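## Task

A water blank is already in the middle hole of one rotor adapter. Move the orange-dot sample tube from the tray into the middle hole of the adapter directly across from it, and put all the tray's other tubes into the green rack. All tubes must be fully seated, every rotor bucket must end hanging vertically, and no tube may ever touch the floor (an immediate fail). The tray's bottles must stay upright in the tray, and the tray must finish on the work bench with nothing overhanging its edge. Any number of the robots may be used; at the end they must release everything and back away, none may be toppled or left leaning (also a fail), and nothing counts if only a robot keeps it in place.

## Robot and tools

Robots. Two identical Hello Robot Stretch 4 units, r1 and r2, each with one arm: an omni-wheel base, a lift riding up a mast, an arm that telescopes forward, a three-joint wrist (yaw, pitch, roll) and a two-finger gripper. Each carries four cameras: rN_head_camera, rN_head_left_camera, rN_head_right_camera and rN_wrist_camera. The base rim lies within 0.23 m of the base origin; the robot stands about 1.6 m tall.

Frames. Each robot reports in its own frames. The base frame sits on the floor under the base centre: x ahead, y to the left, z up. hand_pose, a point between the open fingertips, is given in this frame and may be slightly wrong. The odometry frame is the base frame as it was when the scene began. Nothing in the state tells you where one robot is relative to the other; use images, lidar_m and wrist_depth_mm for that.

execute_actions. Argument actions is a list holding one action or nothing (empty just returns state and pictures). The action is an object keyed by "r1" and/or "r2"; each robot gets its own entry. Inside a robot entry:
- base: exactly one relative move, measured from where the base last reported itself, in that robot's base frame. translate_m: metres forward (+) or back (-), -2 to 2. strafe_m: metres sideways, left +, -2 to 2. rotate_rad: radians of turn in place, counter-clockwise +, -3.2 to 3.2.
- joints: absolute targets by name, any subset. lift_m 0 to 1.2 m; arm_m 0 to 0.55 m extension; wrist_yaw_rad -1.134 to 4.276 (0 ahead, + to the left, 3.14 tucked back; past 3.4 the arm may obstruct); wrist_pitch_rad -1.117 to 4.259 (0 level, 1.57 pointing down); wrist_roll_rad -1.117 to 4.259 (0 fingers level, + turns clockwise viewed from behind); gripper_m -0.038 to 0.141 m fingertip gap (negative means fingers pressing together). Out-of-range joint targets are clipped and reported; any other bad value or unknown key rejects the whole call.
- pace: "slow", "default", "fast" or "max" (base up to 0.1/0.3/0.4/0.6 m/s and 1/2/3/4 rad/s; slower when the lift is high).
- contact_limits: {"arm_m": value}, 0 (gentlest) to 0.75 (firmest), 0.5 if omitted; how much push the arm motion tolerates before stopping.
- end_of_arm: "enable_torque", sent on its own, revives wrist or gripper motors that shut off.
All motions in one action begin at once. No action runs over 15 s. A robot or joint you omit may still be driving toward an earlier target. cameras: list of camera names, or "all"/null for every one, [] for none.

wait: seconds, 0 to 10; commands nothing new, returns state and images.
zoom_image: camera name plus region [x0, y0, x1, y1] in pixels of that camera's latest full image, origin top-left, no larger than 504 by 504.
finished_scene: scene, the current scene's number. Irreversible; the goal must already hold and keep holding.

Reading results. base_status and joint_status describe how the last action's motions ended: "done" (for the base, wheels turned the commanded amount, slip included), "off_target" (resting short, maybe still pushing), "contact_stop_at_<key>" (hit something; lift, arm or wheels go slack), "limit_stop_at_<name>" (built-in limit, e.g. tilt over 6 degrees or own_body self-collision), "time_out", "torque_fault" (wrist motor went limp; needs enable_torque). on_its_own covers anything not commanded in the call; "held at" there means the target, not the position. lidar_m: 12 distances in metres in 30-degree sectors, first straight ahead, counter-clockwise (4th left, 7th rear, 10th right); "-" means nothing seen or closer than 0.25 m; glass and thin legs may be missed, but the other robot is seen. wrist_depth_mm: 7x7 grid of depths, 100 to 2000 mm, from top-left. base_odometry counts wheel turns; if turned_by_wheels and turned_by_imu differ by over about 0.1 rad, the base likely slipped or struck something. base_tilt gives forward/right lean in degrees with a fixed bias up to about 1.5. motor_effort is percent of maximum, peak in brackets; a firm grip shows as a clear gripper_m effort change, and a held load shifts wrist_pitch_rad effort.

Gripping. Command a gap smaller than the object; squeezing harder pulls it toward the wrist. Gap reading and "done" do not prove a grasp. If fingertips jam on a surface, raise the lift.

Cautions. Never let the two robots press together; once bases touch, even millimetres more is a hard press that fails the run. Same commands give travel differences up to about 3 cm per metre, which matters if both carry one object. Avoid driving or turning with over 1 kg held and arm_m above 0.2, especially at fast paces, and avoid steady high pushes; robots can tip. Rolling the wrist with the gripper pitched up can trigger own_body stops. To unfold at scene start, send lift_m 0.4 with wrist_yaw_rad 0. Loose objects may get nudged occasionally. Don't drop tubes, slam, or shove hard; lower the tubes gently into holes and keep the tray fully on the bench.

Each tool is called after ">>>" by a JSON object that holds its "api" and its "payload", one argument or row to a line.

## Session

>>> {"api": "execute_actions", "payload": {
  "actions": [],
  "cameras": ["r1_head_camera","r1_head_left_camera","r2_head_camera","r2_head_left_camera"]
}}

Scene clock: 0.00 s.
r1.base_odometry: x=+0.000 y=+0.000 heading=+0.000 (m, m, rad; r1's odometry frame)
r1.turned_by_wheels: +0.000 (rad since the last result)
r1.turned_by_imu: +0.000 (rad since the last result)
r1.base_tilt: forward=-0.1 right=-0.1 (deg)
r1.lidar_m: 1.60 3.21 3.77 1.20 1.21 1.47 - 1.46 0.86 0.74 0.75 0.89
r1.base_status: not commanded
r1.joint_positions: lift_m=+0.139 arm_m=-0.002 wrist_yaw_rad=+3.041 wrist_pitch_rad=-0.003 wrist_roll_rad=-0.003 gripper_m=+0.057
r1.joint_status: not commanded
r1.motor_effort: lift_m=+20 arm_m=+0 wrist_yaw_rad=+1 wrist_pitch_rad=-8 wrist_roll_rad=+0 gripper_m=-4 wheel_0=+0 wheel_1=+0 wheel_2=+0 (%)
r1.hand_pose: x=-0.1090 y=+0.1160 z=+0.3182 quat_wxyz=(+0.050, +0.001, -0.001, +0.999) (m; r1's base frame)
r1.wrist_depth_mm: - 141 - - - - - / - 141 - - - - 1366 / 106 141 - - - - - / 118 142 - - - - - / 1808 - - - - - 1983 / 1255 1281 209 1308 204 1229 1182 / 878 831 854 150 842 798 842
r2.base_odometry: x=+0.000 y=+0.000 heading=+0.000 (m, m, rad; r2's odometry frame)
r2.turned_by_wheels: +0.000 (rad since the last result)
r2.turned_by_imu: +0.000 (rad since the last result)
r2.base_tilt: forward=+0.2 right=-0.7 (deg)
r2.lidar_m: 1.02 1.04 1.87 2.10 1.25 1.07 1.08 1.28 2.31 3.12 3.67 3.63
r2.base_status: not commanded
r2.joint_positions: lift_m=+0.237 arm_m=-0.002 wrist_yaw_rad=+3.103 wrist_pitch_rad=+0.003 wrist_roll_rad=+0.012 gripper_m=+0.057
r2.joint_status: not commanded
r2.motor_effort: lift_m=+17 arm_m=+0 wrist_yaw_rad=-2 wrist_pitch_rad=-8 wrist_roll_rad=+0 gripper_m=+0 wheel_0=+0 wheel_1=+0 wheel_2=+0 (%)
r2.hand_pose: x=-0.1163 y=+0.0985 z=+0.4140 quat_wxyz=(+0.019, -0.002, +0.006, +1.000) (m; r2's base frame)
r2.wrist_depth_mm: - 138 1255 1205 1160 1078 1025 / - 117 152 1229 1138 1098 1025 / - 130 172 1229 1160 1078 1042 / 141 141 1281 1205 1138 1098 1025 / 1499 1397 1336 1229 1138 1098 1042 / 1366 1397 198 1229 192 1078 1060 / 946 904 1008 107 1042 946 1025
pictures: r1_head_camera, r1_head_left_camera, r2_head_camera, r2_head_left_camera
Images, in order (width x height): r1_head_camera 420x560, r1_head_left_camera 420x672, r2_head_camera 420x560, r2_head_left_camera 420x672.

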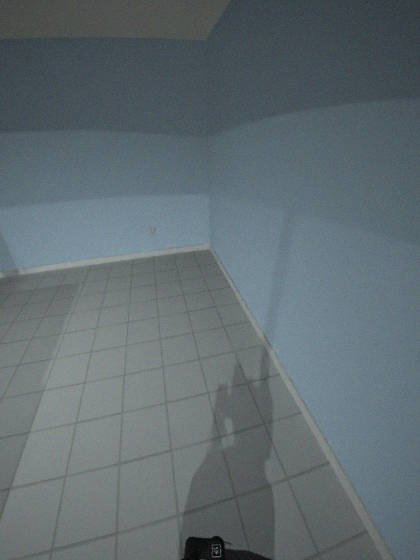

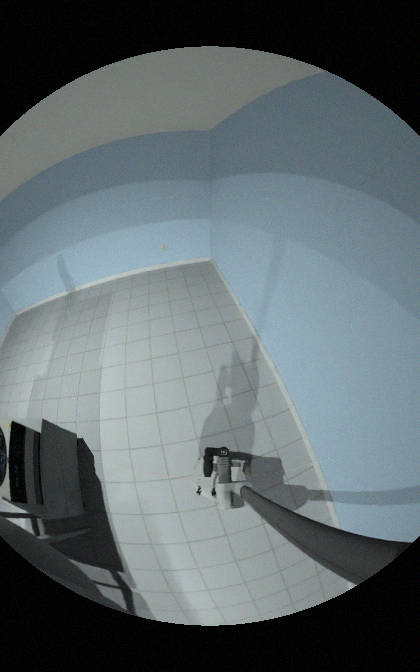

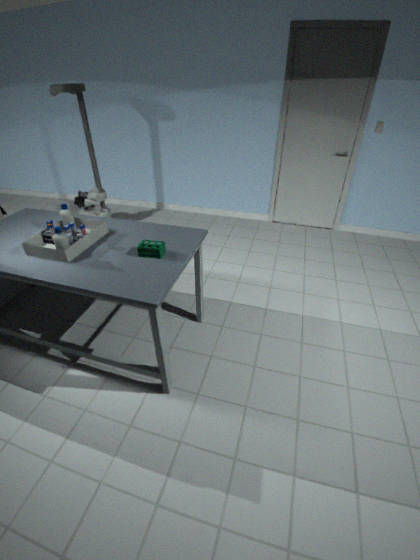

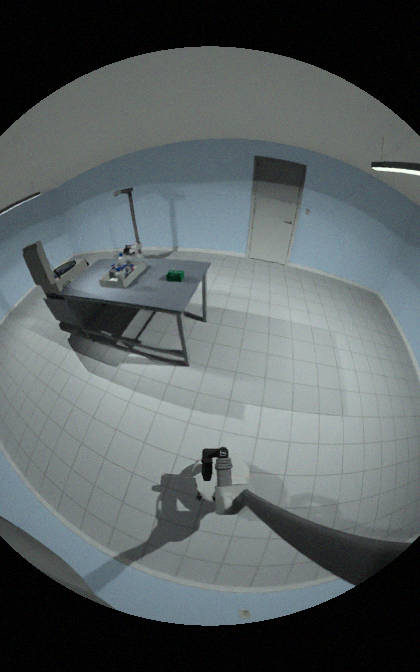

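>>> {"api": "execute_actions", "payload": {
  "actions": [
    {"r1":{"base":{"rotate_rad":1.82},"joints":{"lift_m":1.0,"wrist_yaw_rad":0}}}
  ],
  "cameras": ["r1_head_camera"]
}}

Scene clock: 7.73 s.
r1.base_odometry: x=+0.000 y=+0.000 heading=+1.820 (m, m, rad; r1's odometry frame)
r1.turned_by_wheels: +1.820 (rad since the last result)
r1.turned_by_imu: +1.835 (rad since the last result)
r1.base_tilt: forward=-0.2 right=-0.2 (deg)
r1.lidar_m: 1.20 1.27 1.78 2.79 1.08 0.77 0.76 0.77 1.08 3.12 3.33 1.25
r1.base_status: done
r1.joint_positions: lift_m=+1.000 arm_m=-0.002 wrist_yaw_rad=+0.001 wrist_pitch_rad=-0.003 wrist_roll_rad=-0.003 gripper_m=+0.057
r1.joint_status: all done
r1.motor_effort: lift_m=+22(24) arm_m=+0(0) wrist_yaw_rad=-1(9) wrist_pitch_rad=-7(8) wrist_roll_rad=+0(2) gripper_m=-1(5) wheel_0=-2(6) wheel_1=-1(6) wheel_2=-1(7) (%)
r1.hand_pose: x=+0.4578 y=-0.0873 z=+1.1788 quat_wxyz=(+1.000, -0.001, -0.001, +0.000) (m; r1's base frame)
r1.wrist_depth_mm: - - - - - - - / - - - - - - - / - - - - - - - / - - - 1618 - - - / - - - 1618 - - - / 1430 1576 210 1576 204 - - / 1098 1060 1118 150 1042 - -
r2.base_odometry: x=+0.000 y=+0.000 heading=+0.000 (m, m, rad; r2's odometry frame)
r2.turned_by_wheels: +0.000 (rad since the last result)
r2.turned_by_imu: -0.001 (rad since the last result)
r2.base_tilt: forward=+0.1 right=-0.7 (deg)
r2.lidar_m: 1.03 1.06 1.86 2.12 1.24 1.07 1.08 1.28 2.30 3.11 3.64 3.62
r2.base_status: not commanded
r2.joint_positions: lift_m=+0.237 arm_m=-0.002 wrist_yaw_rad=+3.103 wrist_pitch_rad=+0.003 wrist_roll_rad=+0.012 gripper_m=+0.057
r2.joint_status: not commanded
r2.motor_effort: lift_m=+17(17) arm_m=+0(0) wrist_yaw_rad=+1(0) wrist_pitch_rad=-8(8) wrist_roll_rad=+1(0) gripper_m=-4(2) wheel_0=+0(0) wheel_1=+0(0) wheel_2=+0(0) (%)
r2.hand_pose: x=-0.1163 y=+0.0985 z=+0.4140 quat_wxyz=(+0.019, -0.002, +0.006, +1.000) (m; r2's base frame)
r2.wrist_depth_mm: - 138 1281 1205 1160 1078 1025 / - 117 152 1229 1160 1098 1042 / - 130 172 1229 1160 1098 1025 / 141 141 1255 1205 1138 1098 1025 / 1464 1397 1336 1205 1160 1098 1042 / 1366 1366 198 1205 191 1098 1042 / 960 931 991 107 1025 946 1008
pictures: r1_head_camera
Images, in order (width x height): r1_head_camera 420x560.

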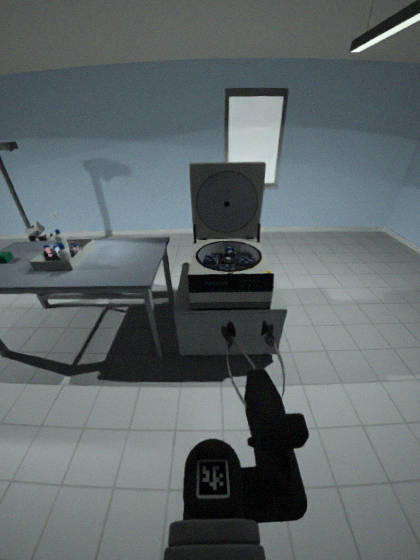

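Look at the rotor first on the way.

>>> {"api": "execute_actions", "payload": {
  "actions": [
    {"r1":{"base":{"translate_m":0.86},"joints":{"lift_m":1.2,"wrist_pitch_rad":1.57,"arm_m":0.38,"gripper_m":0.075}}}
  ],
  "cameras": ["r1_wrist_camera"]
}}

>>> {"api": "execute_actions", "payload": {
  "actions": [
    {"r1":{"base":{"strafe_m":1.0}}}
  ],
  "cameras": ["r1_wrist_camera","r1_head_camera"]
}}

Scene clock: 16.87 s.
r1.base_odometry: x=-0.212 y=+0.833 heading=+1.820 (m, m, rad; r1's odometry frame)
r1.turned_by_wheels: +0.000 (rad since the last result)
r1.turned_by_imu: +0.001 (rad since the last result)
r1.base_tilt: forward=-0.1 right=-0.3 (deg)
r1.lidar_m: 0.35 0.37 0.55 1.58 2.29 1.70 1.62 1.70 2.33 3.21 0.49 0.37
r1.base_status: done
r1.joint_positions: lift_m=+1.199 arm_m=+0.379 wrist_yaw_rad=+0.000 wrist_pitch_rad=+1.570 wrist_roll_rad=-0.003 gripper_m=+0.075
r1.joint_status: all done
r1.motor_effort: lift_m=+21(24) arm_m=+6(6) wrist_yaw_rad=+0(2) wrist_pitch_rad=-1(7) wrist_roll_rad=+0(2) gripper_m=-6(3) wheel_0=-1(5) wheel_1=-1(5) wheel_2=+0(9) (%)
r1.hand_pose: x=+0.5500 y=-0.0874 z=+1.0890 quat_wxyz=(+0.707, -0.001, +0.707, +0.001) (m; r1's base frame)
r1.wrist_depth_mm: 1138 991 512 585 574 508 1366 / 1308 1336 564 569 569 521 1336 / 1308 1336 574 554 574 549 1336 / 1366 1308 564 574 569 544 1336 / 1308 904 521 615 569 508 1336 / 1336 1336 202 512 201 512 1336 / 1336 1336 1138 151 1336 1336 1336
r2.base_odometry: x=+0.000 y=+0.000 heading=+0.000 (m, m, rad; r2's odometry frame)
r2.turned_by_wheels: +0.000 (rad since the last result)
r2.turned_by_imu: -0.001 (rad since the last result)
r2.base_tilt: forward=+0.2 right=-0.7 (deg)
r2.lidar_m: 1.03 1.05 1.88 2.10 1.25 1.07 1.07 1.30 2.30 3.12 3.67 3.61
r2.base_status: not commanded
r2.joint_positions: lift_m=+0.237 arm_m=-0.002 wrist_yaw_rad=+3.103 wrist_pitch_rad=+0.003 wrist_roll_rad=+0.012 gripper_m=+0.057
r2.joint_status: not commanded
r2.motor_effort: lift_m=+17(17) arm_m=+0(0) wrist_yaw_rad=-1(0) wrist_pitch_rad=-8(8) wrist_roll_rad=+2(0) gripper_m=-1(4) wheel_0=+0(0) wheel_1=+0(0) wheel_2=+0(0) (%)
r2.hand_pose: x=-0.1163 y=+0.0985 z=+0.4140 quat_wxyz=(+0.019, -0.002, +0.006, +1.000) (m; r2's base frame)
r2.wrist_depth_mm: - 138 1229 1205 1160 1098 1025 / - 117 152 1205 1160 1098 1025 / - 130 172 1255 1138 1078 1025 / 141 141 1281 1229 1160 1078 1042 / 1537 1397 1308 1205 1160 1098 1025 / 1336 1336 198 1229 191 1078 1025 / 946 904 976 107 1060 946 1008
pictures: r1_wrist_camera
Images, in order (width x height): r1_wrist_camera 616x392.

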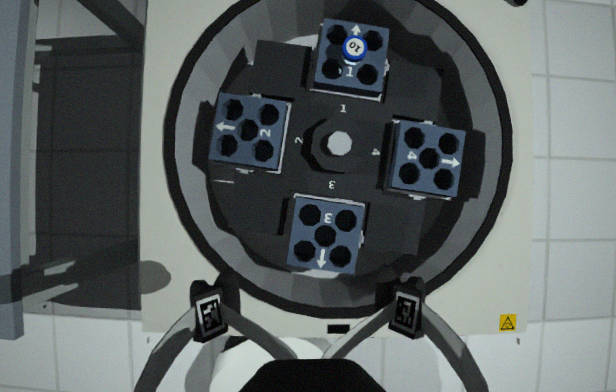

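Scene clock: 21.53 s.
r1.base_odometry: x=-1.181 y=+0.587 heading=+1.820 (m, m, rad; r1's odometry frame)
r1.turned_by_wheels: +0.000 (rad since the last result)
r1.turned_by_imu: +0.000 (rad since the last result)
r1.base_tilt: forward=-0.1 right=-0.3 (deg)
r1.lidar_m: 0.37 0.39 0.56 4.53 2.22 1.68 1.61 1.67 2.30 1.39 0.54 0.37
r1.base_status: done
r1.joint_positions: lift_m=+1.199 arm_m=+0.379 wrist_yaw_rad=+0.000 wrist_pitch_rad=+1.570 wrist_roll_rad=-0.003 gripper_m=+0.075
r1.joint_status: not commanded
r1.motor_effort: lift_m=+22(21) arm_m=+6(6) wrist_yaw_rad=+0(1) wrist_pitch_rad=+0(0) wrist_roll_rad=-1(0) gripper_m=-2(4) wheel_0=+2(8) wheel_1=-1(7) wheel_2=-1(2) (%)
r1.hand_pose: x=+0.5500 y=-0.0874 z=+1.0890 quat_wxyz=(+0.707, -0.001, +0.707, +0.001) (m; r1's base frame)
r1.wrist_depth_mm: 488 530 500 549 549 549 554 / 484 512 521 549 554 554 554 / 544 554 549 549 559 554 554 / 549 549 477 554 559 554 559 / 554 554 554 554 554 554 559 / 554 554 202 559 200 559 554 / 1336 1308 1118 151 1366 1336 1336
r2.base_odometry: x=+0.000 y=+0.000 heading=+0.000 (m, m, rad; r2's odometry frame)
r2.turned_by_wheels: +0.000 (rad since the last result)
r2.turned_by_imu: +0.000 (rad since the last result)
r2.base_tilt: forward=+0.2 right=-0.7 (deg)
r2.lidar_m: 1.04 1.05 1.87 2.12 1.24 1.07 1.08 1.30 2.32 3.09 3.65 3.61
r2.base_status: not commanded
r2.joint_positions: lift_m=+0.237 arm_m=-0.002 wrist_yaw_rad=+3.103 wrist_pitch_rad=+0.003 wrist_roll_rad=+0.012 gripper_m=+0.057
r2.joint_status: not commanded
r2.motor_effort: lift_m=+17(17) arm_m=+0(0) wrist_yaw_rad=+0(1) wrist_pitch_rad=-8(9) wrist_roll_rad=+1(1) gripper_m=-7(5) wheel_0=+0(0) wheel_1=+0(0) wheel_2=+0(0) (%)
r2.hand_pose: x=-0.1163 y=+0.0985 z=+0.4140 quat_wxyz=(+0.019, -0.002, +0.006, +1.000) (m; r2's base frame)
r2.wrist_depth_mm: - 138 1255 1255 1160 1078 1025 / - 117 152 1205 1138 1078 1042 / - 130 172 1229 1160 1098 1008 / 141 141 1281 1255 1138 1098 1025 / 1499 1397 1308 1255 1160 1078 1060 / 1336 1366 198 1205 191 1098 1042 / 960 917 976 107 1042 946 1025
pictures: r1_head_camera, r1_wrist_camera
Images, in order (width x height): r1_head_camera 420x560, r1_wrist_camera 616x392.

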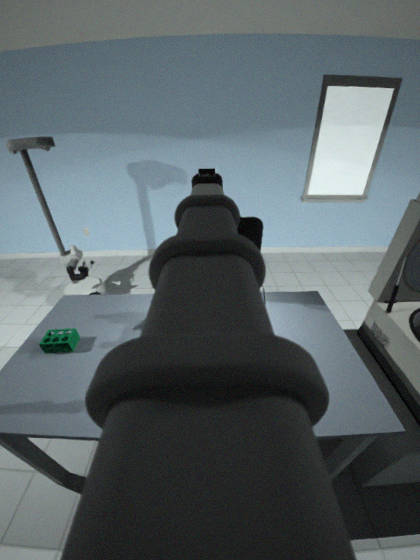

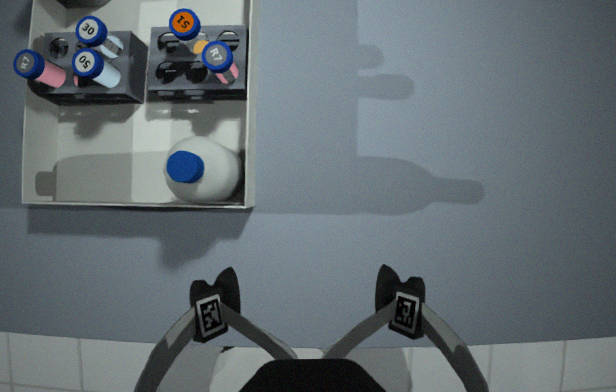

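>>> {"api": "execute_actions", "payload": {
  "actions": [
    {"r1":{"base":{"strafe_m":0.145},"joints":{"arm_m":0.52}}}
  ],
  "cameras": []
}}

>>> {"api": "execute_actions", "payload": {
  "actions": [
    {"r1":{"base":{"translate_m":0.12},"joints":{"lift_m":1.06}}}
  ],
  "cameras": ["r1_wrist_camera"]
}}

Scene clock: 28.53 s.
r1.base_odometry: x=-1.322 y=+0.552 heading=+1.819 (m, m, rad; r1's odometry frame)
r1.turned_by_wheels: +0.000 (rad since the last result)
r1.turned_by_imu: +0.001 (rad since the last result)
r1.base_tilt: forward=+0.0 right=-0.1 (deg)
r1.lidar_m: 0.35 0.40 0.53 4.39 2.25 1.66 1.61 1.68 2.29 1.43 0.52 0.39
r1.base_status: done
r1.joint_positions: lift_m=+1.199 arm_m=+0.519 wrist_yaw_rad=+0.000 wrist_pitch_rad=+1.570 wrist_roll_rad=-0.003 gripper_m=+0.075
r1.joint_status: all done
r1.motor_effort: lift_m=+21(21) arm_m=+7(7) wrist_yaw_rad=-1(2) wrist_pitch_rad=+0(1) wrist_roll_rad=-2(2) gripper_m=-1(2) wheel_0=+0(7) wheel_1=-2(8) wheel_2=-1(1) (%)
r1.hand_pose: x=+0.6900 y=-0.0874 z=+1.0890 quat_wxyz=(+0.707, -0.001, +0.707, +0.001) (m; r1's base frame)
r1.wrist_depth_mm: 549 407 508 525 554 554 554 / 549 544 554 544 549 554 554 / 549 549 554 530 554 554 559 / 554 554 544 544 554 559 559 / 549 554 549 554 554 554 559 / 554 554 202 433 200 554 554 / 549 554 554 151 554 559 559
r2.base_odometry: x=+0.000 y=+0.000 heading=+0.000 (m, m, rad; r2's odometry frame)
r2.turned_by_wheels: +0.000 (rad since the last result)
r2.turned_by_imu: +0.000 (rad since the last result)
r2.base_tilt: forward=+0.3 right=-0.6 (deg)
r2.lidar_m: 1.02 1.06 1.86 2.13 1.25 1.07 1.07 1.29 2.32 3.11 3.66 3.60
r2.base_status: not commanded
r2.joint_positions: lift_m=+0.237 arm_m=-0.002 wrist_yaw_rad=+3.103 wrist_pitch_rad=+0.003 wrist_roll_rad=+0.012 gripper_m=+0.057
r2.joint_status: not commanded
r2.motor_effort: lift_m=+17(17) arm_m=+0(0) wrist_yaw_rad=-1(0) wrist_pitch_rad=-8(9) wrist_roll_rad=+1(0) gripper_m=-2(0) wheel_0=+0(0) wheel_1=+0(0) wheel_2=+0(0) (%)
r2.hand_pose: x=-0.1163 y=+0.0985 z=+0.4140 quat_wxyz=(+0.019, -0.002, +0.006, +1.000) (m; r2's base frame)
r2.wrist_depth_mm: - 138 1255 1205 1160 1098 1042 / - 117 152 1205 1160 1078 1025 / - 130 173 1229 1182 1078 1025 / 140 141 1308 1229 1160 1078 1025 / 1464 1430 1281 1255 1160 1098 1025 / 1336 1397 198 1229 191 1078 1042 / 946 917 976 107 1042 931 1008
pictures: none
No camera images: the call's "cameras" was empty. Leave "cameras" out to get every camera's image.

Scene clock: 30.20 s.
r1.base_odometry: x=-1.351 y=+0.668 heading=+1.819 (m, m, rad; r1's odometry frame)
r1.turned_by_wheels: +0.000 (rad since the last result)
r1.turned_by_imu: +0.000 (rad since the last result)
r1.base_tilt: forward=+0.1 right=-0.1 (deg)
r1.lidar_m: 0.25 0.28 0.38 4.38 2.41 1.80 1.72 1.79 2.48 1.00 0.38 0.26
r1.base_status: done
r1.joint_positions: lift_m=+1.060 arm_m=+0.519 wrist_yaw_rad=+0.000 wrist_pitch_rad=+1.570 wrist_roll_rad=-0.003 gripper_m=+0.075
r1.joint_status: all done
r1.motor_effort: lift_m=+18(21) arm_m=+6(6) wrist_yaw_rad=+0(1) wrist_pitch_rad=+0(0) wrist_roll_rad=-1(1) gripper_m=-2(0) wheel_0=+1(1) wheel_1=+1(6) wheel_2=+0(7) (%)
r1.hand_pose: x=+0.6900 y=-0.0874 z=+0.9499 quat_wxyz=(+0.707, -0.001, +0.707, +0.001) (m; r1's base frame)
r1.wrist_depth_mm: 407 410 410 410 415 413 415 / 265 399 407 410 413 413 415 / 268 319 410 410 413 415 415 / 410 407 410 410 415 415 415 / 410 349 351 351 413 413 415 / 349 340 202 351 200 415 418 / 410 410 413 151 415 418 415
r2.base_odometry: x=+0.000 y=+0.000 heading=+0.000 (m, m, rad; r2's odometry frame)
r2.turned_by_wheels: +0.000 (rad since the last result)
r2.turned_by_imu: +0.000 (rad since the last result)
r2.base_tilt: forward=+0.3 right=-0.6 (deg)
r2.lidar_m: 1.04 1.04 1.87 2.08 1.23 1.08 1.08 1.29 2.30 3.12 3.68 3.61
r2.base_status: not commanded
r2.joint_positions: lift_m=+0.237 arm_m=-0.002 wrist_yaw_rad=+3.103 wrist_pitch_rad=+0.003 wrist_roll_rad=+0.012 gripper_m=+0.057
r2.joint_status: not commanded
r2.motor_effort: lift_m=+17(17) arm_m=+0(0) wrist_yaw_rad=+0(1) wrist_pitch_rad=-7(8) wrist_roll_rad=-1(2) gripper_m=-5(0) wheel_0=+0(0) wheel_1=+0(0) wheel_2=+0(0) (%)
r2.hand_pose: x=-0.1163 y=+0.0985 z=+0.4140 quat_wxyz=(+0.019, -0.002, +0.006, +1.000) (m; r2's base frame)
r2.wrist_depth_mm: - 138 1255 1205 1138 1098 1025 / - 117 152 1229 1160 1078 1025 / - 130 172 1229 1138 1098 1025 / 141 141 1308 1229 1182 1098 1042 / 1499 1397 1308 1255 1138 1078 1042 / 1336 1366 198 1229 191 1098 1025 / 946 904 991 107 1025 931 1025
pictures: r1_wrist_camera
Images, in order (width x height): r1_wrist_camera 616x392.

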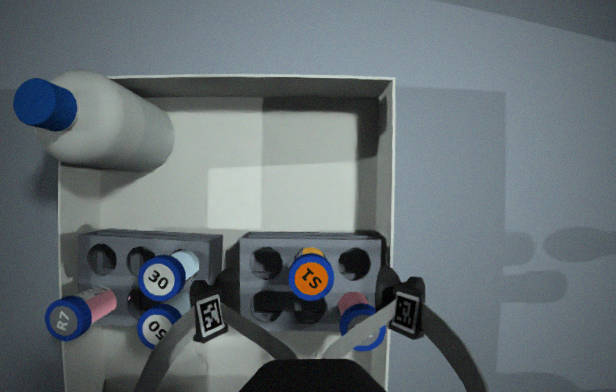

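>>> {"api": "execute_actions", "payload": {
  "actions": [
    {"r1":{"base":{"strafe_m":-0.005},"joints":{"lift_m":0.97,"arm_m":0.511},"pace":"slow"}}
  ],
  "cameras": ["r1_wrist_camera"]
}}

>>> {"api": "execute_actions", "payload": {
  "actions": [
    {"r1":{"joints":{"gripper_m":0.015}}}
  ],
  "cameras": []
}}

>>> {"api": "execute_actions", "payload": {
  "actions": [
    {"r1":{"joints":{"lift_m":1.2}}}
  ],
  "cameras": ["r1_wrist_camera"]
}}

>>> {"api": "execute_actions", "payload": {
  "actions": [
    {"r1":{"base":{"translate_m":-0.12},"joints":{"arm_m":0.371}}}
  ],
  "cameras": []
}}

>>> {"api": "execute_actions", "payload": {
  "actions": [
    {"r1":{"base":{"strafe_m":-1.178}}}
  ],
  "cameras": []
}}

>>> {"api": "execute_actions", "payload": {
  "actions": [
    {"r1":{"joints":{"lift_m":1.0}}}
  ],
  "cameras": ["r1_wrist_camera"]
}}

Scene clock: 49.83 s.
r1.base_odometry: x=-1.347 y=+0.669 heading=+1.819 (m, m, rad; r1's odometry frame)
r1.turned_by_wheels: +0.000 (rad since the last result)
r1.turned_by_imu: +0.001 (rad since the last result)
r1.base_tilt: forward=+0.0 right=-0.1 (deg)
r1.lidar_m: 0.25 0.26 0.39 4.39 2.42 1.81 1.71 1.77 2.48 0.96 0.38 0.27
r1.base_status: done
r1.joint_positions: lift_m=+0.970 arm_m=+0.512 wrist_yaw_rad=+0.000 wrist_pitch_rad=+1.570 wrist_roll_rad=-0.003 gripper_m=+0.075
r1.joint_status: all done
r1.motor_effort: lift_m=+18(18) arm_m=-7(8) wrist_yaw_rad=+0(0) wrist_pitch_rad=+0(1) wrist_roll_rad=-2(2) gripper_m=-2(2) wheel_0=+1(3) wheel_1=-1(6) wheel_2=+0(2) (%)
r1.hand_pose: x=+0.6833 y=-0.0874 z=+0.8599 quat_wxyz=(+0.707, -0.001, +0.707, +0.001) (m; r1's base frame)
r1.wrist_depth_mm: 255 272 276 277 285 322 324 / 208 310 319 319 320 322 322 / 245 319 319 320 320 324 324 / 319 319 319 319 320 325 324 / 285 258 315 289 297 324 325 / 251 242 202 199 200 325 325 / 259 200 306 151 202 327 327
r2.base_odometry: x=+0.000 y=+0.000 heading=+0.000 (m, m, rad; r2's odometry frame)
r2.turned_by_wheels: +0.000 (rad since the last result)
r2.turned_by_imu: +0.000 (rad since the last result)
r2.base_tilt: forward=+0.2 right=-0.5 (deg)
r2.lidar_m: 1.02 1.05 1.85 2.12 1.24 1.07 1.08 1.29 2.30 3.10 3.66 3.62
r2.base_status: not commanded
r2.joint_positions: lift_m=+0.237 arm_m=-0.002 wrist_yaw_rad=+3.103 wrist_pitch_rad=+0.003 wrist_roll_rad=+0.012 gripper_m=+0.057
r2.joint_status: not commanded
r2.motor_effort: lift_m=+17(17) arm_m=+0(0) wrist_yaw_rad=-1(2) wrist_pitch_rad=-9(8) wrist_roll_rad=+1(1) gripper_m=-2(3) wheel_0=+0(0) wheel_1=+0(0) wheel_2=+0(0) (%)
r2.hand_pose: x=-0.1163 y=+0.0985 z=+0.4140 quat_wxyz=(+0.019, -0.002, +0.006, +1.000) (m; r2's base frame)
r2.wrist_depth_mm: - 138 1281 1229 1138 1098 1025 / - 117 152 1205 1138 1098 1042 / - 130 172 1229 1160 1078 1025 / 140 141 1281 1255 1182 1098 1025 / 1537 1397 1308 1255 1160 1098 1042 / 1336 1366 198 1205 191 1098 1042 / 946 904 1008 107 1042 931 1025
pictures: r1_wrist_camera
Images, in order (width x height): r1_wrist_camera 616x392.

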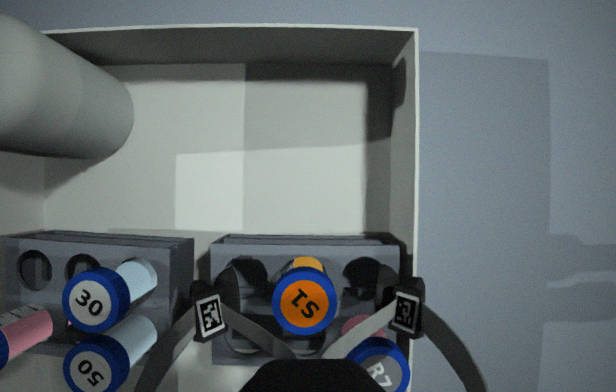

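Scene clock: 51.23 s.
r1.base_odometry: x=-1.347 y=+0.669 heading=+1.819 (m, m, rad; r1's odometry frame)
r1.turned_by_wheels: +0.000 (rad since the last result)
r1.turned_by_imu: +0.000 (rad since the last result)
r1.base_tilt: forward=-0.2 right=-0.2 (deg)
r1.lidar_m: 0.25 0.28 0.39 4.38 2.40 1.79 1.71 1.78 2.49 0.98 0.38 0.26
r1.base_status: not commanded
r1.joint_positions: lift_m=+0.970 arm_m=+0.512 wrist_yaw_rad=+0.000 wrist_pitch_rad=+1.570 wrist_roll_rad=-0.003 gripper_m=+0.015
r1.joint_status: all done
r1.motor_effort: lift_m=+18(18) arm_m=-7(7) wrist_yaw_rad=+0(2) wrist_pitch_rad=-1(0) wrist_roll_rad=-1(1) gripper_m=-10(10) wheel_0=+2(2) wheel_1=-1(1) wheel_2=+0(0) (%)
r1.hand_pose: x=+0.6833 y=-0.0874 z=+0.8599 quat_wxyz=(+0.707, -0.001, +0.707, +0.001) (m; r1's base frame)
r1.wrist_depth_mm: 255 272 277 276 285 322 322 / 207 310 319 319 320 324 324 / 245 319 320 320 320 324 325 / 319 319 319 322 320 324 325 / 285 259 315 260 296 325 324 / 252 243 198 192 191 325 325 / 259 199 260 153 200 325 327
r2.base_odometry: x=+0.000 y=+0.000 heading=+0.000 (m, m, rad; r2's odometry frame)
r2.turned_by_wheels: +0.000 (rad since the last result)
r2.turned_by_imu: +0.000 (rad since the last result)
r2.base_tilt: forward=+0.1 right=-0.5 (deg)
r2.lidar_m: 1.03 1.05 1.87 2.11 1.23 1.07 1.09 1.30 2.33 3.11 3.66 3.63
r2.base_status: not commanded
r2.joint_positions: lift_m=+0.237 arm_m=-0.002 wrist_yaw_rad=+3.103 wrist_pitch_rad=+0.003 wrist_roll_rad=+0.012 gripper_m=+0.057
r2.joint_status: not commanded
r2.motor_effort: lift_m=+17(17) arm_m=+0(0) wrist_yaw_rad=-1(1) wrist_pitch_rad=-8(8) wrist_roll_rad=+0(1) gripper_m=-3(6) wheel_0=+0(0) wheel_1=+0(0) wheel_2=+0(0) (%)
r2.hand_pose: x=-0.1163 y=+0.0985 z=+0.4140 quat_wxyz=(+0.019, -0.002, +0.006, +1.000) (m; r2's base frame)
r2.wrist_depth_mm: - 138 1255 1205 1160 1078 1025 / - 117 152 1229 1160 1098 1042 / - 130 172 1229 1138 1098 1042 / 141 141 1281 1229 1160 1098 1025 / 1537 1430 1308 1205 1160 1098 1042 / 1336 1366 198 1229 191 1118 1042 / 931 904 991 107 1042 946 1008
pictures: none
No camera images: the call's "cameras" was empty. Leave "cameras" out to get every camera's image.

Scene clock: 53.27 s.
r1.base_odometry: x=-1.347 y=+0.669 heading=+1.819 (m, m, rad; r1's odometry frame)
r1.turned_by_wheels: +0.000 (rad since the last result)
r1.turned_by_imu: +0.001 (rad since the last result)
r1.base_tilt: forward=+0.0 right=-0.1 (deg)
r1.lidar_m: 0.26 0.27 0.38 4.37 2.42 1.81 1.72 1.80 2.47 0.99 0.38 0.27
r1.base_status: not commanded
r1.joint_positions: lift_m=+1.199 arm_m=+0.512 wrist_yaw_rad=+0.000 wrist_pitch_rad=+1.570 wrist_roll_rad=-0.003 gripper_m=+0.015
r1.joint_status: all done
r1.motor_effort: lift_m=+23(23) arm_m=-7(7) wrist_yaw_rad=+0(3) wrist_pitch_rad=+1(1) wrist_roll_rad=+0(0) gripper_m=-11(10) wheel_0=+2(1) wheel_1=-1(1) wheel_2=+0(0) (%)
r1.hand_pose: x=+0.6833 y=-0.0874 z=+1.0889 quat_wxyz=(+0.707, -0.001, +0.707, +0.001) (m; r1's base frame)
r1.wrist_depth_mm: 544 549 554 549 554 554 554 / 549 554 549 554 554 554 549 / 549 415 544 549 559 554 559 / 544 549 549 554 559 554 554 / 549 512 492 492 554 559 559 / 549 554 198 193 191 559 559 / 554 539 554 153 554 559 554
r2.base_odometry: x=+0.000 y=+0.000 heading=+0.000 (m, m, rad; r2's odometry frame)
r2.turned_by_wheels: +0.000 (rad since the last result)
r2.turned_by_imu: +0.000 (rad since the last result)
r2.base_tilt: forward=+0.1 right=-0.6 (deg)
r2.lidar_m: 1.02 1.04 1.87 2.11 1.26 1.08 1.08 1.29 2.30 3.10 3.66 3.61
r2.base_status: not commanded
r2.joint_positions: lift_m=+0.237 arm_m=-0.002 wrist_yaw_rad=+3.103 wrist_pitch_rad=+0.003 wrist_roll_rad=+0.012 gripper_m=+0.057
r2.joint_status: not commanded
r2.motor_effort: lift_m=+17(17) arm_m=+0(0) wrist_yaw_rad=-1(0) wrist_pitch_rad=-8(8) wrist_roll_rad=+0(0) gripper_m=+0(0) wheel_0=+0(0) wheel_1=+0(0) wheel_2=+0(0) (%)
r2.hand_pose: x=-0.1163 y=+0.0985 z=+0.4140 quat_wxyz=(+0.019, -0.002, +0.006, +1.000) (m; r2's base frame)
r2.wrist_depth_mm: - 138 1281 1229 1160 1060 1008 / - 117 152 1205 1160 1078 1042 / - 130 171 1205 1160 1078 1042 / 141 141 1281 1255 1160 1098 1042 / 1499 1430 1281 1281 1160 1098 1025 / 1336 1336 198 1182 191 1118 1042 / 946 917 991 107 1042 960 1008
pictures: r1_wrist_camera
Images, in order (width x height): r1_wrist_camera 616x392.

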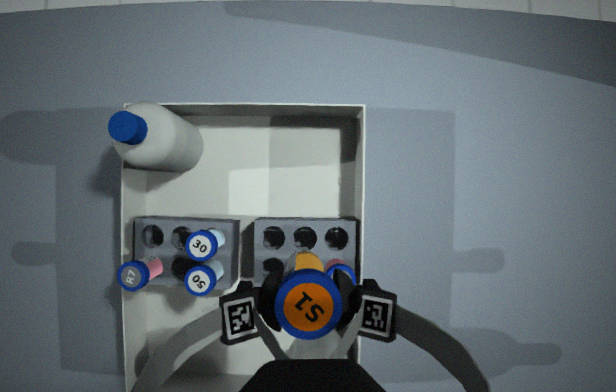

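Scene clock: 54.93 s.
r1.base_odometry: x=-1.317 y=+0.553 heading=+1.819 (m, m, rad; r1's odometry frame)
r1.turned_by_wheels: +0.000 (rad since the last result)
r1.turned_by_imu: +0.000 (rad since the last result)
r1.base_tilt: forward=-0.2 right=-0.1 (deg)
r1.lidar_m: 0.36 0.40 0.55 4.39 2.26 1.68 1.61 1.67 2.30 1.43 0.54 0.39
r1.base_status: done
r1.joint_positions: lift_m=+1.199 arm_m=+0.372 wrist_yaw_rad=+0.000 wrist_pitch_rad=+1.570 wrist_roll_rad=-0.003 gripper_m=+0.015
r1.joint_status: all done
r1.motor_effort: lift_m=+23(23) arm_m=-6(6) wrist_yaw_rad=+0(1) wrist_pitch_rad=-1(1) wrist_roll_rad=-2(1) gripper_m=-10(10) wheel_0=+0(4) wheel_1=-1(7) wheel_2=-1(8) (%)
r1.hand_pose: x=+0.5432 y=-0.0874 z=+1.0889 quat_wxyz=(+0.707, -0.001, +0.707, +0.001) (m; r1's base frame)
r1.wrist_depth_mm: 549 544 488 500 554 554 554 / 544 544 539 521 549 549 559 / 549 549 549 549 554 559 564 / 549 554 554 549 554 554 554 / 554 559 554 554 554 554 559 / 554 554 198 193 191 559 559 / 1366 1336 1098 153 1336 1366 1336
r2.base_odometry: x=+0.000 y=+0.000 heading=+0.000 (m, m, rad; r2's odometry frame)
r2.turned_by_wheels: +0.000 (rad since the last result)
r2.turned_by_imu: +0.000 (rad since the last result)
r2.base_tilt: forward=+0.2 right=-0.6 (deg)
r2.lidar_m: 1.02 1.03 1.85 2.11 1.25 1.08 1.08 1.28 2.30 3.11 3.67 3.62
r2.base_status: not commanded
r2.joint_positions: lift_m=+0.237 arm_m=-0.002 wrist_yaw_rad=+3.103 wrist_pitch_rad=+0.003 wrist_roll_rad=+0.012 gripper_m=+0.057
r2.joint_status: not commanded
r2.motor_effort: lift_m=+17(17) arm_m=+0(0) wrist_yaw_rad=+0(0) wrist_pitch_rad=-7(8) wrist_roll_rad=+1(1) gripper_m=-2(6) wheel_0=+0(0) wheel_1=+0(0) wheel_2=+0(0) (%)
r2.hand_pose: x=-0.1163 y=+0.0985 z=+0.4140 quat_wxyz=(+0.019, -0.002, +0.006, +1.000) (m; r2's base frame)
r2.wrist_depth_mm: - 138 1255 1255 1138 1060 1008 / - 117 151 1255 1160 1098 1042 / - 130 172 1205 1138 1078 1025 / 141 141 1281 1229 1138 1078 1025 / 1537 1430 1336 1255 1160 1098 1042 / 1366 1336 198 1229 191 1060 1042 / 960 917 991 107 1025 931 1025
pictures: none
No camera images: the call's "cameras" was empty. Leave "cameras" out to get every camera's image.

Scene clock: 60.17 s.
r1.base_odometry: x=-0.175 y=+0.842 heading=+1.819 (m, m, rad; r1's odometry frame)
r1.turned_by_wheels: +0.000 (rad since the last result)
r1.turned_by_imu: +0.004 (rad since the last result)
r1.base_tilt: forward=-0.1 right=-0.2 (deg)
r1.lidar_m: 0.34 0.36 0.56 1.60 2.29 1.68 1.63 1.71 2.33 3.17 0.51 0.36
r1.base_status: done
r1.joint_positions: lift_m=+1.199 arm_m=+0.372 wrist_yaw_rad=+0.000 wrist_pitch_rad=+1.570 wrist_roll_rad=-0.003 gripper_m=+0.015
r1.joint_status: not commanded
r1.motor_effort: lift_m=+22(23) arm_m=-7(7) wrist_yaw_rad=+0(0) wrist_pitch_rad=-1(1) wrist_roll_rad=+0(2) gripper_m=-9(9) wheel_0=+0(8) wheel_1=+2(9) wheel_2=-1(1) (%)
r1.hand_pose: x=+0.5433 y=-0.0874 z=+1.0889 quat_wxyz=(+0.707, -0.001, +0.707, +0.001) (m; r1's base frame)
r1.wrist_depth_mm: 1160 504 564 569 574 508 1336 / 1308 504 569 574 569 530 1336 / 1336 530 569 569 559 569 1336 / 1308 504 569 574 574 535 1308 / 1308 508 585 549 574 512 1336 / 1336 508 198 193 191 512 1336 / 1308 1336 1118 153 1366 1336 1336
r2.base_odometry: x=+0.000 y=+0.000 heading=+0.000 (m, m, rad; r2's odometry frame)
r2.turned_by_wheels: +0.000 (rad since the last result)
r2.turned_by_imu: -0.001 (rad since the last result)
r2.base_tilt: forward=+0.2 right=-0.7 (deg)
r2.lidar_m: 1.03 1.05 1.87 2.12 1.24 1.09 1.08 1.31 2.33 3.11 3.67 3.62
r2.base_status: not commanded
r2.joint_positions: lift_m=+0.237 arm_m=-0.002 wrist_yaw_rad=+3.103 wrist_pitch_rad=+0.003 wrist_roll_rad=+0.012 gripper_m=+0.057
r2.joint_status: not commanded
r2.motor_effort: lift_m=+17(17) arm_m=+0(0) wrist_yaw_rad=+0(2) wrist_pitch_rad=-8(8) wrist_roll_rad=-1(0) gripper_m=-4(2) wheel_0=+0(0) wheel_1=+0(0) wheel_2=+0(0) (%)
r2.hand_pose: x=-0.1163 y=+0.0985 z=+0.4140 quat_wxyz=(+0.019, -0.002, +0.006, +1.000) (m; r2's base frame)
r2.wrist_depth_mm: - 138 1281 1229 1138 1078 1025 / - 117 152 1205 1138 1078 1042 / - 130 172 1229 1160 1078 1025 / 141 141 1281 1229 1160 1098 1042 / 1499 1430 1336 1255 1160 1098 1042 / 1336 1366 198 1205 191 1098 1025 / 976 931 991 107 1042 931 1025
pictures: none
No camera images: the call's "cameras" was empty. Leave "cameras" out to get every camera's image.

Scene clock: 62.07 s.
r1.base_odometry: x=-0.175 y=+0.842 heading=+1.819 (m, m, rad; r1's odometry frame)
r1.turned_by_wheels: +0.000 (rad since the last result)
r1.turned_by_imu: +0.001 (rad since the last result)
r1.base_tilt: forward=-0.1 right=-0.1 (deg)
r1.lidar_m: 0.35 0.37 0.55 1.58 2.28 1.68 1.62 1.65 2.32 3.18 0.52 0.37
r1.base_status: not commanded
r1.joint_positions: lift_m=+1.000 arm_m=+0.372 wrist_yaw_rad=+0.000 wrist_pitch_rad=+1.570 wrist_roll_rad=-0.003 gripper_m=+0.015
r1.joint_status: all done
r1.motor_effort: lift_m=+18(21) arm_m=-7(7) wrist_yaw_rad=+1(0) wrist_pitch_rad=-2(1) wrist_roll_rad=+0(0) gripper_m=-12(10) wheel_0=+0(0) wheel_1=+2(2) wheel_2=-1(1) (%)
r1.hand_pose: x=+0.5432 y=-0.0874 z=+0.8899 quat_wxyz=(+0.707, -0.001, +0.707, +0.001) (m; r1's base frame)
r1.wrist_depth_mm: 306 362 368 368 370 370 327 / 306 364 368 349 370 368 342 / 306 370 370 351 370 355 347 / 306 377 370 370 370 384 329 / 306 364 370 343 373 387 307 / 307 307 198 192 192 310 312 / 307 307 306 153 310 310 312
r2.base_odometry: x=+0.000 y=+0.000 heading=+0.000 (m, m, rad; r2's odometry frame)
r2.turned_by_wheels: +0.000 (rad since the last result)
r2.turned_by_imu: +0.000 (rad since the last result)
r2.base_tilt: forward=+0.2 right=-0.6 (deg)
r2.lidar_m: 1.04 1.05 1.87 2.10 1.24 1.08 1.08 1.29 2.31 3.11 3.66 3.62
r2.base_status: not commanded
r2.joint_positions: lift_m=+0.237 arm_m=-0.002 wrist_yaw_rad=+3.103 wrist_pitch_rad=+0.003 wrist_roll_rad=+0.012 gripper_m=+0.057
r2.joint_status: not commanded
r2.motor_effort: lift_m=+17(17) arm_m=+0(0) wrist_yaw_rad=-1(0) wrist_pitch_rad=-9(8) wrist_roll_rad=+0(1) gripper_m=-3(3) wheel_0=+0(0) wheel_1=+0(0) wheel_2=+0(0) (%)
r2.hand_pose: x=-0.1163 y=+0.0985 z=+0.4140 quat_wxyz=(+0.019, -0.002, +0.006, +1.000) (m; r2's base frame)
r2.wrist_depth_mm: - 138 1255 1205 1138 1078 1025 / - 117 151 1229 1160 1078 1042 / - 130 172 1229 1160 1078 1042 / 140 141 1255 1255 1138 1098 1042 / 1537 1430 1281 1255 1160 1098 1025 / 1336 1366 197 1205 191 1078 1025 / 946 931 991 107 1025 946 1025
pictures: r1_wrist_camera
Images, in order (width x height): r1_wrist_camera 616x392.

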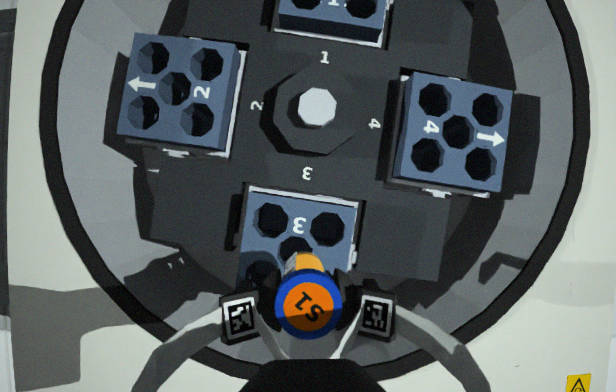

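>>> {"api": "execute_actions", "payload": {
  "actions": [
    {"r1":{"base":{"strafe_m":0.01},"joints":{"lift_m":0.965,"arm_m":0.377},"pace":"slow"}}
  ],
  "cameras": ["r1_wrist_camera"]
}}

Scene clock: 67.83 s.
r1.base_odometry: x=-0.185 y=+0.840 heading=+1.819 (m, m, rad; r1's odometry frame)
r1.turned_by_wheels: +0.000 (rad since the last result)
r1.turned_by_imu: +0.001 (rad since the last result)
r1.base_tilt: forward=-0.1 right=-0.1 (deg)
r1.lidar_m: 0.35 0.37 0.54 1.59 2.28 1.68 1.61 1.67 2.34 3.17 0.50 0.36
r1.base_status: done
r1.joint_positions: lift_m=+0.965 arm_m=+0.376 wrist_yaw_rad=+0.000 wrist_pitch_rad=+1.570 wrist_roll_rad=-0.003 gripper_m=+0.015
r1.joint_status: all done
r1.motor_effort: lift_m=+18(18) arm_m=+7(7) wrist_yaw_rad=+0(1) wrist_pitch_rad=+0(0) wrist_roll_rad=+0(0) gripper_m=-11(12) wheel_0=+0(2) wheel_1=+0(6) wheel_2=-1(1) (%)
r1.hand_pose: x=+0.5469 y=-0.0874 z=+0.8549 quat_wxyz=(+0.707, -0.001, +0.707, +0.001) (m; r1's base frame)
r1.wrist_depth_mm: 281 329 334 332 334 336 338 / 289 325 327 315 336 327 343 / 289 349 336 317 334 317 342 / 274 351 334 336 334 338 345 / 272 334 334 309 336 355 309 / 272 283 198 192 192 325 273 / 272 272 279 153 306 271 276
r2.base_odometry: x=+0.000 y=+0.000 heading=+0.000 (m, m, rad; r2's odometry frame)
r2.turned_by_wheels: +0.000 (rad since the last result)
r2.turned_by_imu: +0.000 (rad since the last result)
r2.base_tilt: forward=+0.1 right=-0.7 (deg)
r2.lidar_m: 1.03 1.05 1.89 2.12 1.26 1.06 1.08 1.28 2.32 3.11 3.65 3.62
r2.base_status: not commanded
r2.joint_positions: lift_m=+0.237 arm_m=-0.002 wrist_yaw_rad=+3.103 wrist_pitch_rad=+0.003 wrist_roll_rad=+0.012 gripper_m=+0.057
r2.joint_status: not commanded
r2.motor_effort: lift_m=+17(17) arm_m=+0(0) wrist_yaw_rad=-1(2) wrist_pitch_rad=-8(8) wrist_roll_rad=+0(1) gripper_m=-5(3) wheel_0=+0(0) wheel_1=+0(0) wheel_2=+0(0) (%)
r2.hand_pose: x=-0.1163 y=+0.0985 z=+0.4140 quat_wxyz=(+0.019, -0.002, +0.006, +1.000) (m; r2's base frame)
r2.wrist_depth_mm: - 138 1281 1205 1138 1078 1025 / - 117 152 1205 1160 1078 1025 / - 130 172 1205 1160 1098 1025 / 141 141 1255 1205 1160 1098 1042 / 1499 1397 1308 1229 1138 1098 1042 / 1366 1366 197 1229 191 1098 1042 / 976 904 991 107 1042 946 1025
pictures: r1_wrist_camera
Images, in order (width x height): r1_wrist_camera 616x392.

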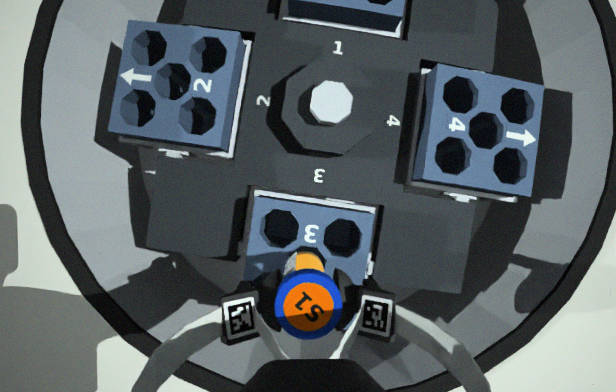

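>>> {"api": "execute_actions", "payload": {
  "actions": [
    {"r1":{"joints":{"lift_m":0.905},"pace":"slow"}}
  ],
  "cameras": []
}}

>>> {"api": "execute_actions", "payload": {
  "actions": [
    {"r1":{"joints":{"gripper_m":0.06}}}
  ],
  "cameras": []
}}

>>> {"api": "execute_actions", "payload": {
  "actions": [
    {"r1":{"joints":{"lift_m":1.2,"arm_m":0.3}}}
  ],
  "cameras": ["r1_wrist_camera"]
}}

>>> {"api": "execute_actions", "payload": {
  "actions": [
    {"r1":{"base":{"strafe_m":1.127},"joints":{"gripper_m":0.075,"arm_m":0.4}}}
  ],
  "cameras": []
}}

>>> {"api": "execute_actions", "payload": {
  "actions": [
    {"r1":{"base":{"translate_m":0.12},"joints":{"lift_m":1.06,"arm_m":0.471}}}
  ],
  "cameras": ["r1_wrist_camera"]
}}

Scene clock: 79.03 s.
r1.base_odometry: x=-0.185 y=+0.840 heading=+1.819 (m, m, rad; r1's odometry frame)
r1.turned_by_wheels: +0.000 (rad since the last result)
r1.turned_by_imu: +0.001 (rad since the last result)
r1.base_tilt: forward=-0.1 right=-0.3 (deg)
r1.lidar_m: 0.35 0.36 0.54 1.58 2.30 1.68 1.61 1.69 2.32 3.18 0.51 0.36
r1.base_status: not commanded
r1.joint_positions: lift_m=+0.905 arm_m=+0.376 wrist_yaw_rad=+0.000 wrist_pitch_rad=+1.570 wrist_roll_rad=-0.003 gripper_m=+0.015
r1.joint_status: all done
r1.motor_effort: lift_m=+18(17) arm_m=+7(7) wrist_yaw_rad=+0(1) wrist_pitch_rad=+0(1) wrist_roll_rad=+1(0) gripper_m=-12(12) wheel_0=+0(0) wheel_1=+0(0) wheel_2=+0(0) (%)
r1.hand_pose: x=+0.5469 y=-0.0874 z=+0.7949 quat_wxyz=(+0.707, -0.001, +0.707, +0.001) (m; r1's base frame)
r1.wrist_depth_mm: 274 249 274 273 274 274 330 / 268 259 273 254 274 256 249 / 283 277 274 274 274 259 251 / 274 274 274 274 276 277 279 / 247 276 274 248 276 276 309 / 216 283 197 192 191 289 264 / 212 217 272 153 298 243 -
r2.base_odometry: x=+0.000 y=+0.000 heading=+0.000 (m, m, rad; r2's odometry frame)
r2.turned_by_wheels: +0.000 (rad since the last result)
r2.turned_by_imu: +0.000 (rad since the last result)
r2.base_tilt: forward=+0.3 right=-0.6 (deg)
r2.lidar_m: 1.02 1.03 1.87 2.11 1.25 1.08 1.08 1.27 2.31 3.12 3.68 3.61
r2.base_status: not commanded
r2.joint_positions: lift_m=+0.237 arm_m=-0.002 wrist_yaw_rad=+3.103 wrist_pitch_rad=+0.003 wrist_roll_rad=+0.012 gripper_m=+0.057
r2.joint_status: not commanded
r2.motor_effort: lift_m=+17(17) arm_m=+0(0) wrist_yaw_rad=+0(0) wrist_pitch_rad=-8(9) wrist_roll_rad=-1(0) gripper_m=-6(3) wheel_0=+0(0) wheel_1=+0(0) wheel_2=+0(0) (%)
r2.hand_pose: x=-0.1163 y=+0.0985 z=+0.4140 quat_wxyz=(+0.019, -0.002, +0.006, +1.000) (m; r2's base frame)
r2.wrist_depth_mm: - 138 1255 1229 1160 1078 1025 / - 117 152 1229 1138 1060 1025 / - 130 172 1205 1138 1098 1025 / 141 141 1308 1229 1138 1078 1025 / 1499 1430 1308 1229 1138 1098 1042 / 1366 1366 198 1205 191 1078 1042 / 960 917 991 107 1025 946 1008
pictures: none
No camera images: the call's "cameras" was empty. Leave "cameras" out to get every camera's image.

Scene clock: 80.27 s.
r1.base_odometry: x=-0.185 y=+0.840 heading=+1.819 (m, m, rad; r1's odometry frame)
r1.turned_by_wheels: +0.000 (rad since the last result)
r1.turned_by_imu: +0.000 (rad since the last result)
r1.base_tilt: forward=-0.2 right=-0.2 (deg)
r1.lidar_m: 0.35 0.38 0.56 1.59 2.28 1.68 1.62 1.68 2.33 3.18 0.52 0.38
r1.base_status: not commanded
r1.joint_positions: lift_m=+0.905 arm_m=+0.376 wrist_yaw_rad=+0.000 wrist_pitch_rad=+1.570 wrist_roll_rad=-0.003 gripper_m=+0.060
r1.joint_status: all done
r1.motor_effort: lift_m=+18(18) arm_m=+7(7) wrist_yaw_rad=-2(1) wrist_pitch_rad=+0(2) wrist_roll_rad=-2(2) gripper_m=-3(9) wheel_0=-1(0) wheel_1=+0(0) wheel_2=+0(1) (%)
r1.hand_pose: x=+0.5469 y=-0.0874 z=+0.7949 quat_wxyz=(+0.707, -0.001, +0.707, +0.001) (m; r1's base frame)
r1.wrist_depth_mm: 273 249 273 274 274 274 330 / 268 258 274 254 274 256 248 / 285 276 276 274 274 258 251 / 274 273 274 274 274 276 279 / 246 274 276 249 276 276 309 / 216 285 202 248 202 287 264 / 212 216 276 149 307 248 -
r2.base_odometry: x=+0.000 y=+0.000 heading=+0.000 (m, m, rad; r2's odometry frame)
r2.turned_by_wheels: +0.000 (rad since the last result)
r2.turned_by_imu: +0.000 (rad since the last result)
r2.base_tilt: forward=+0.2 right=-0.5 (deg)
r2.lidar_m: 1.02 1.04 1.87 2.12 1.25 1.07 1.09 1.28 2.31 3.11 3.65 3.62
r2.base_status: not commanded
r2.joint_positions: lift_m=+0.237 arm_m=-0.002 wrist_yaw_rad=+3.103 wrist_pitch_rad=+0.003 wrist_roll_rad=+0.012 gripper_m=+0.057
r2.joint_status: not commanded
r2.motor_effort: lift_m=+17(17) arm_m=+0(0) wrist_yaw_rad=-1(1) wrist_pitch_rad=-7(7) wrist_roll_rad=+0(1) gripper_m=-7(4) wheel_0=+0(0) wheel_1=+0(0) wheel_2=+0(0) (%)
r2.hand_pose: x=-0.1163 y=+0.0985 z=+0.4140 quat_wxyz=(+0.019, -0.002, +0.006, +1.000) (m; r2's base frame)
r2.wrist_depth_mm: - 138 1255 1229 1118 1078 1042 / - 117 152 1229 1160 1098 1025 / - 130 171 1229 1182 1078 1042 / 141 141 1255 1229 1160 1078 1025 / 1464 1397 1308 1255 1160 1078 1060 / 1336 1336 198 1205 191 1098 1042 / 960 904 1008 107 1025 946 1025
pictures: none
No camera images: the call's "cameras" was empty. Leave "cameras" out to get every camera's image.

Scene clock: 82.53 s.
r1.base_odometry: x=-0.185 y=+0.840 heading=+1.819 (m, m, rad; r1's odometry frame)
r1.turned_by_wheels: +0.000 (rad since the last result)
r1.turned_by_imu: +0.001 (rad since the last result)
r1.base_tilt: forward=-0.1 right=-0.2 (deg)
r1.lidar_m: 0.35 0.37 0.54 1.59 2.27 1.70 1.62 1.70 2.34 3.19 0.52 0.36
r1.base_status: not commanded
r1.joint_positions: lift_m=+1.199 arm_m=+0.301 wrist_yaw_rad=+0.000 wrist_pitch_rad=+1.570 wrist_roll_rad=-0.003 gripper_m=+0.060
r1.joint_status: all done
r1.motor_effort: lift_m=+23(23) arm_m=-7(6) wrist_yaw_rad=+0(0) wrist_pitch_rad=+0(2) wrist_roll_rad=-1(1) gripper_m=-4(1) wheel_0=-1(0) wheel_1=+0(0) wheel_2=-1(1) (%)
r1.hand_pose: x=+0.4723 y=-0.0874 z=+1.0889 quat_wxyz=(+0.707, -0.001, +0.707, +0.001) (m; r1's base frame)
r1.wrist_depth_mm: 1308 512 569 569 574 508 1336 / 1308 559 554 569 574 539 1366 / 1336 530 580 569 574 521 1336 / 1308 508 569 544 574 512 1336 / 866 508 508 508 512 512 1336 / 1308 1336 202 1138 202 1336 1336 / 1336 1336 1118 149 1308 1336 1336
r2.base_odometry: x=+0.000 y=+0.000 heading=+0.000 (m, m, rad; r2's odometry frame)
r2.turned_by_wheels: +0.000 (rad since the last result)
r2.turned_by_imu: +0.000 (rad since the last result)
r2.base_tilt: forward=+0.2 right=-0.7 (deg)
r2.lidar_m: 1.02 1.05 1.89 2.10 1.26 1.08 1.09 1.30 2.30 3.13 3.65 3.62
r2.base_status: not commanded
r2.joint_positions: lift_m=+0.237 arm_m=-0.002 wrist_yaw_rad=+3.103 wrist_pitch_rad=+0.003 wrist_roll_rad=+0.012 gripper_m=+0.057
r2.joint_status: not commanded
r2.motor_effort: lift_m=+17(17) arm_m=+0(0) wrist_yaw_rad=-1(1) wrist_pitch_rad=-8(8) wrist_roll_rad=+0(1) gripper_m=+3(2) wheel_0=+0(0) wheel_1=+0(0) wheel_2=+0(0) (%)
r2.hand_pose: x=-0.1163 y=+0.0985 z=+0.4140 quat_wxyz=(+0.019, -0.002, +0.006, +1.000) (m; r2's base frame)
r2.wrist_depth_mm: - 138 1255 1205 1138 1078 1025 / - 117 152 1229 1138 1098 1025 / - 130 172 1229 1160 1098 1042 / 141 141 1255 1229 1160 1098 1025 / 1499 1397 1336 1229 1160 1098 1042 / 1336 1366 196 1229 191 1078 1042 / 946 931 991 107 1042 946 1008
pictures: r1_wrist_camera
Images, in order (width x height): r1_wrist_camera 616x392.

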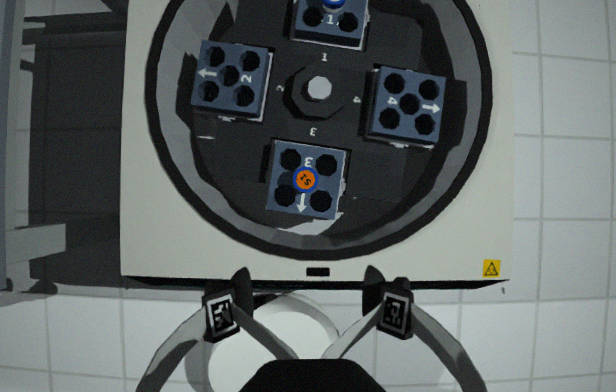

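Scene clock: 87.60 s.
r1.base_odometry: x=-1.277 y=+0.563 heading=+1.819 (m, m, rad; r1's odometry frame)
r1.turned_by_wheels: +0.000 (rad since the last result)
r1.turned_by_imu: -0.001 (rad since the last result)
r1.base_tilt: forward=-0.1 right=-0.1 (deg)
r1.lidar_m: 0.36 0.39 0.57 4.41 2.25 1.67 1.60 1.68 2.30 1.43 0.52 0.40
r1.base_status: done
r1.joint_positions: lift_m=+1.199 arm_m=+0.399 wrist_yaw_rad=+0.000 wrist_pitch_rad=+1.570 wrist_roll_rad=-0.003 gripper_m=+0.075
r1.joint_status: all done
r1.motor_effort: lift_m=+22(23) arm_m=+7(7) wrist_yaw_rad=+0(4) wrist_pitch_rad=+0(2) wrist_roll_rad=+0(1) gripper_m=-2(4) wheel_0=+0(12) wheel_1=-2(11) wheel_2=-1(1) (%)
r1.hand_pose: x=+0.5700 y=-0.0874 z=+1.0889 quat_wxyz=(+0.707, -0.001, +0.707, +0.001) (m; r1's base frame)
r1.wrist_depth_mm: 544 530 549 544 554 554 549 / 549 488 521 521 549 554 559 / 554 549 549 554 559 559 559 / 554 549 549 418 554 554 559 / 554 554 554 559 554 554 554 / 554 549 202 554 200 559 559 / 1336 554 554 151 554 559 1336
r2.base_odometry: x=+0.000 y=+0.000 heading=+0.000 (m, m, rad; r2's odometry frame)
r2.turned_by_wheels: +0.000 (rad since the last result)
r2.turned_by_imu: -0.001 (rad since the last result)
r2.base_tilt: forward=+0.3 right=-0.5 (deg)
r2.lidar_m: 1.03 1.04 1.85 2.11 1.25 1.07 1.08 1.28 2.31 3.10 3.66 3.62
r2.base_status: not commanded
r2.joint_positions: lift_m=+0.237 arm_m=-0.002 wrist_yaw_rad=+3.103 wrist_pitch_rad=+0.003 wrist_roll_rad=+0.012 gripper_m=+0.057
r2.joint_status: not commanded
r2.motor_effort: lift_m=+17(17) arm_m=+0(0) wrist_yaw_rad=-2(1) wrist_pitch_rad=-8(8) wrist_roll_rad=-1(2) gripper_m=-2(2) wheel_0=+0(0) wheel_1=+0(0) wheel_2=+0(0) (%)
r2.hand_pose: x=-0.1163 y=+0.0985 z=+0.4140 quat_wxyz=(+0.019, -0.002, +0.006, +1.000) (m; r2's base frame)
r2.wrist_depth_mm: - 138 1255 1229 1138 1078 1025 / - 117 152 1205 1138 1078 1025 / - 130 172 1255 1138 1060 1025 / 141 141 1308 1229 1160 1098 1042 / 1499 1430 1366 1229 1138 1098 1042 / 1366 1336 198 1205 191 1078 1025 / 960 917 1008 107 1042 960 1025
pictures: none
No camera images: the call's "cameras" was empty. Leave "cameras" out to get every camera's image.

Scene clock: 89.27 s.
r1.base_odometry: x=-1.307 y=+0.679 heading=+1.819 (m, m, rad; r1's odometry frame)
r1.turned_by_wheels: +0.000 (rad since the last result)
r1.turned_by_imu: +0.001 (rad since the last result)
r1.base_tilt: forward=-0.1 right=-0.3 (deg)
r1.lidar_m: 0.25 0.27 0.38 4.42 2.40 1.80 1.71 1.78 2.46 0.99 0.36 0.27
r1.base_status: done
r1.joint_positions: lift_m=+1.060 arm_m=+0.470 wrist_yaw_rad=+0.000 wrist_pitch_rad=+1.570 wrist_roll_rad=-0.003 gripper_m=+0.075
r1.joint_status: all done
r1.motor_effort: lift_m=+18(20) arm_m=+6(8) wrist_yaw_rad=-1(0) wrist_pitch_rad=+0(1) wrist_roll_rad=-1(1) gripper_m=-1(4) wheel_0=+1(7) wheel_1=+1(6) wheel_2=+1(6) (%)
r1.hand_pose: x=+0.6410 y=-0.0874 z=+0.9499 quat_wxyz=(+0.707, -0.001, +0.707, +0.001) (m; r1's base frame)
r1.wrist_depth_mm: 274 366 384 402 413 413 413 / 285 407 407 413 413 413 415 / 392 407 410 407 413 415 415 / 355 353 379 407 413 415 415 / 347 349 351 349 415 415 415 / 392 410 202 415 200 415 418 / 392 413 410 151 415 418 418
r2.base_odometry: x=+0.000 y=+0.000 heading=+0.000 (m, m, rad; r2's odometry frame)
r2.turned_by_wheels: +0.000 (rad since the last result)
r2.turned_by_imu: +0.000 (rad since the last result)
r2.base_tilt: forward=+0.2 right=-0.7 (deg)
r2.lidar_m: 1.02 1.04 1.85 2.13 1.24 1.07 1.09 1.28 2.31 3.11 3.66 3.62
r2.base_status: not commanded
r2.joint_positions: lift_m=+0.237 arm_m=-0.002 wrist_yaw_rad=+3.103 wrist_pitch_rad=+0.003 wrist_roll_rad=+0.012 gripper_m=+0.057
r2.joint_status: not commanded
r2.motor_effort: lift_m=+17(17) arm_m=+0(0) wrist_yaw_rad=+0(1) wrist_pitch_rad=-9(8) wrist_roll_rad=-1(1) gripper_m=-7(1) wheel_0=+0(0) wheel_1=+0(0) wheel_2=+0(0) (%)
r2.hand_pose: x=-0.1163 y=+0.0985 z=+0.4140 quat_wxyz=(+0.019, -0.002, +0.006, +1.000) (m; r2's base frame)
r2.wrist_depth_mm: - 138 1255 1205 1138 1098 1025 / - 117 151 1229 1160 1098 991 / - 130 172 1205 1160 1118 1025 / 141 141 1281 1229 1160 1078 1025 / 1499 1397 1336 1205 1118 1098 1042 / 1336 1366 197 1205 192 1098 1042 / 960 917 1008 107 1025 946 1042
pictures: r1_wrist_camera
Images, in order (width x height): r1_wrist_camera 616x392.

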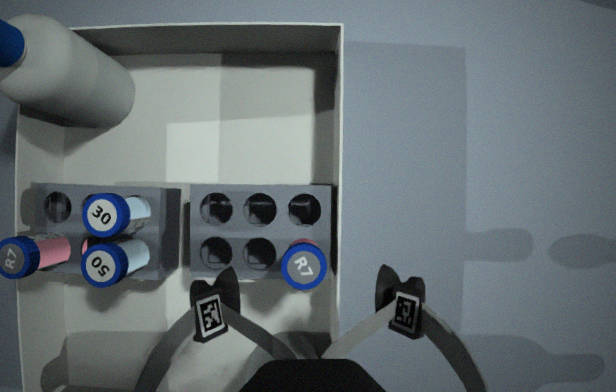

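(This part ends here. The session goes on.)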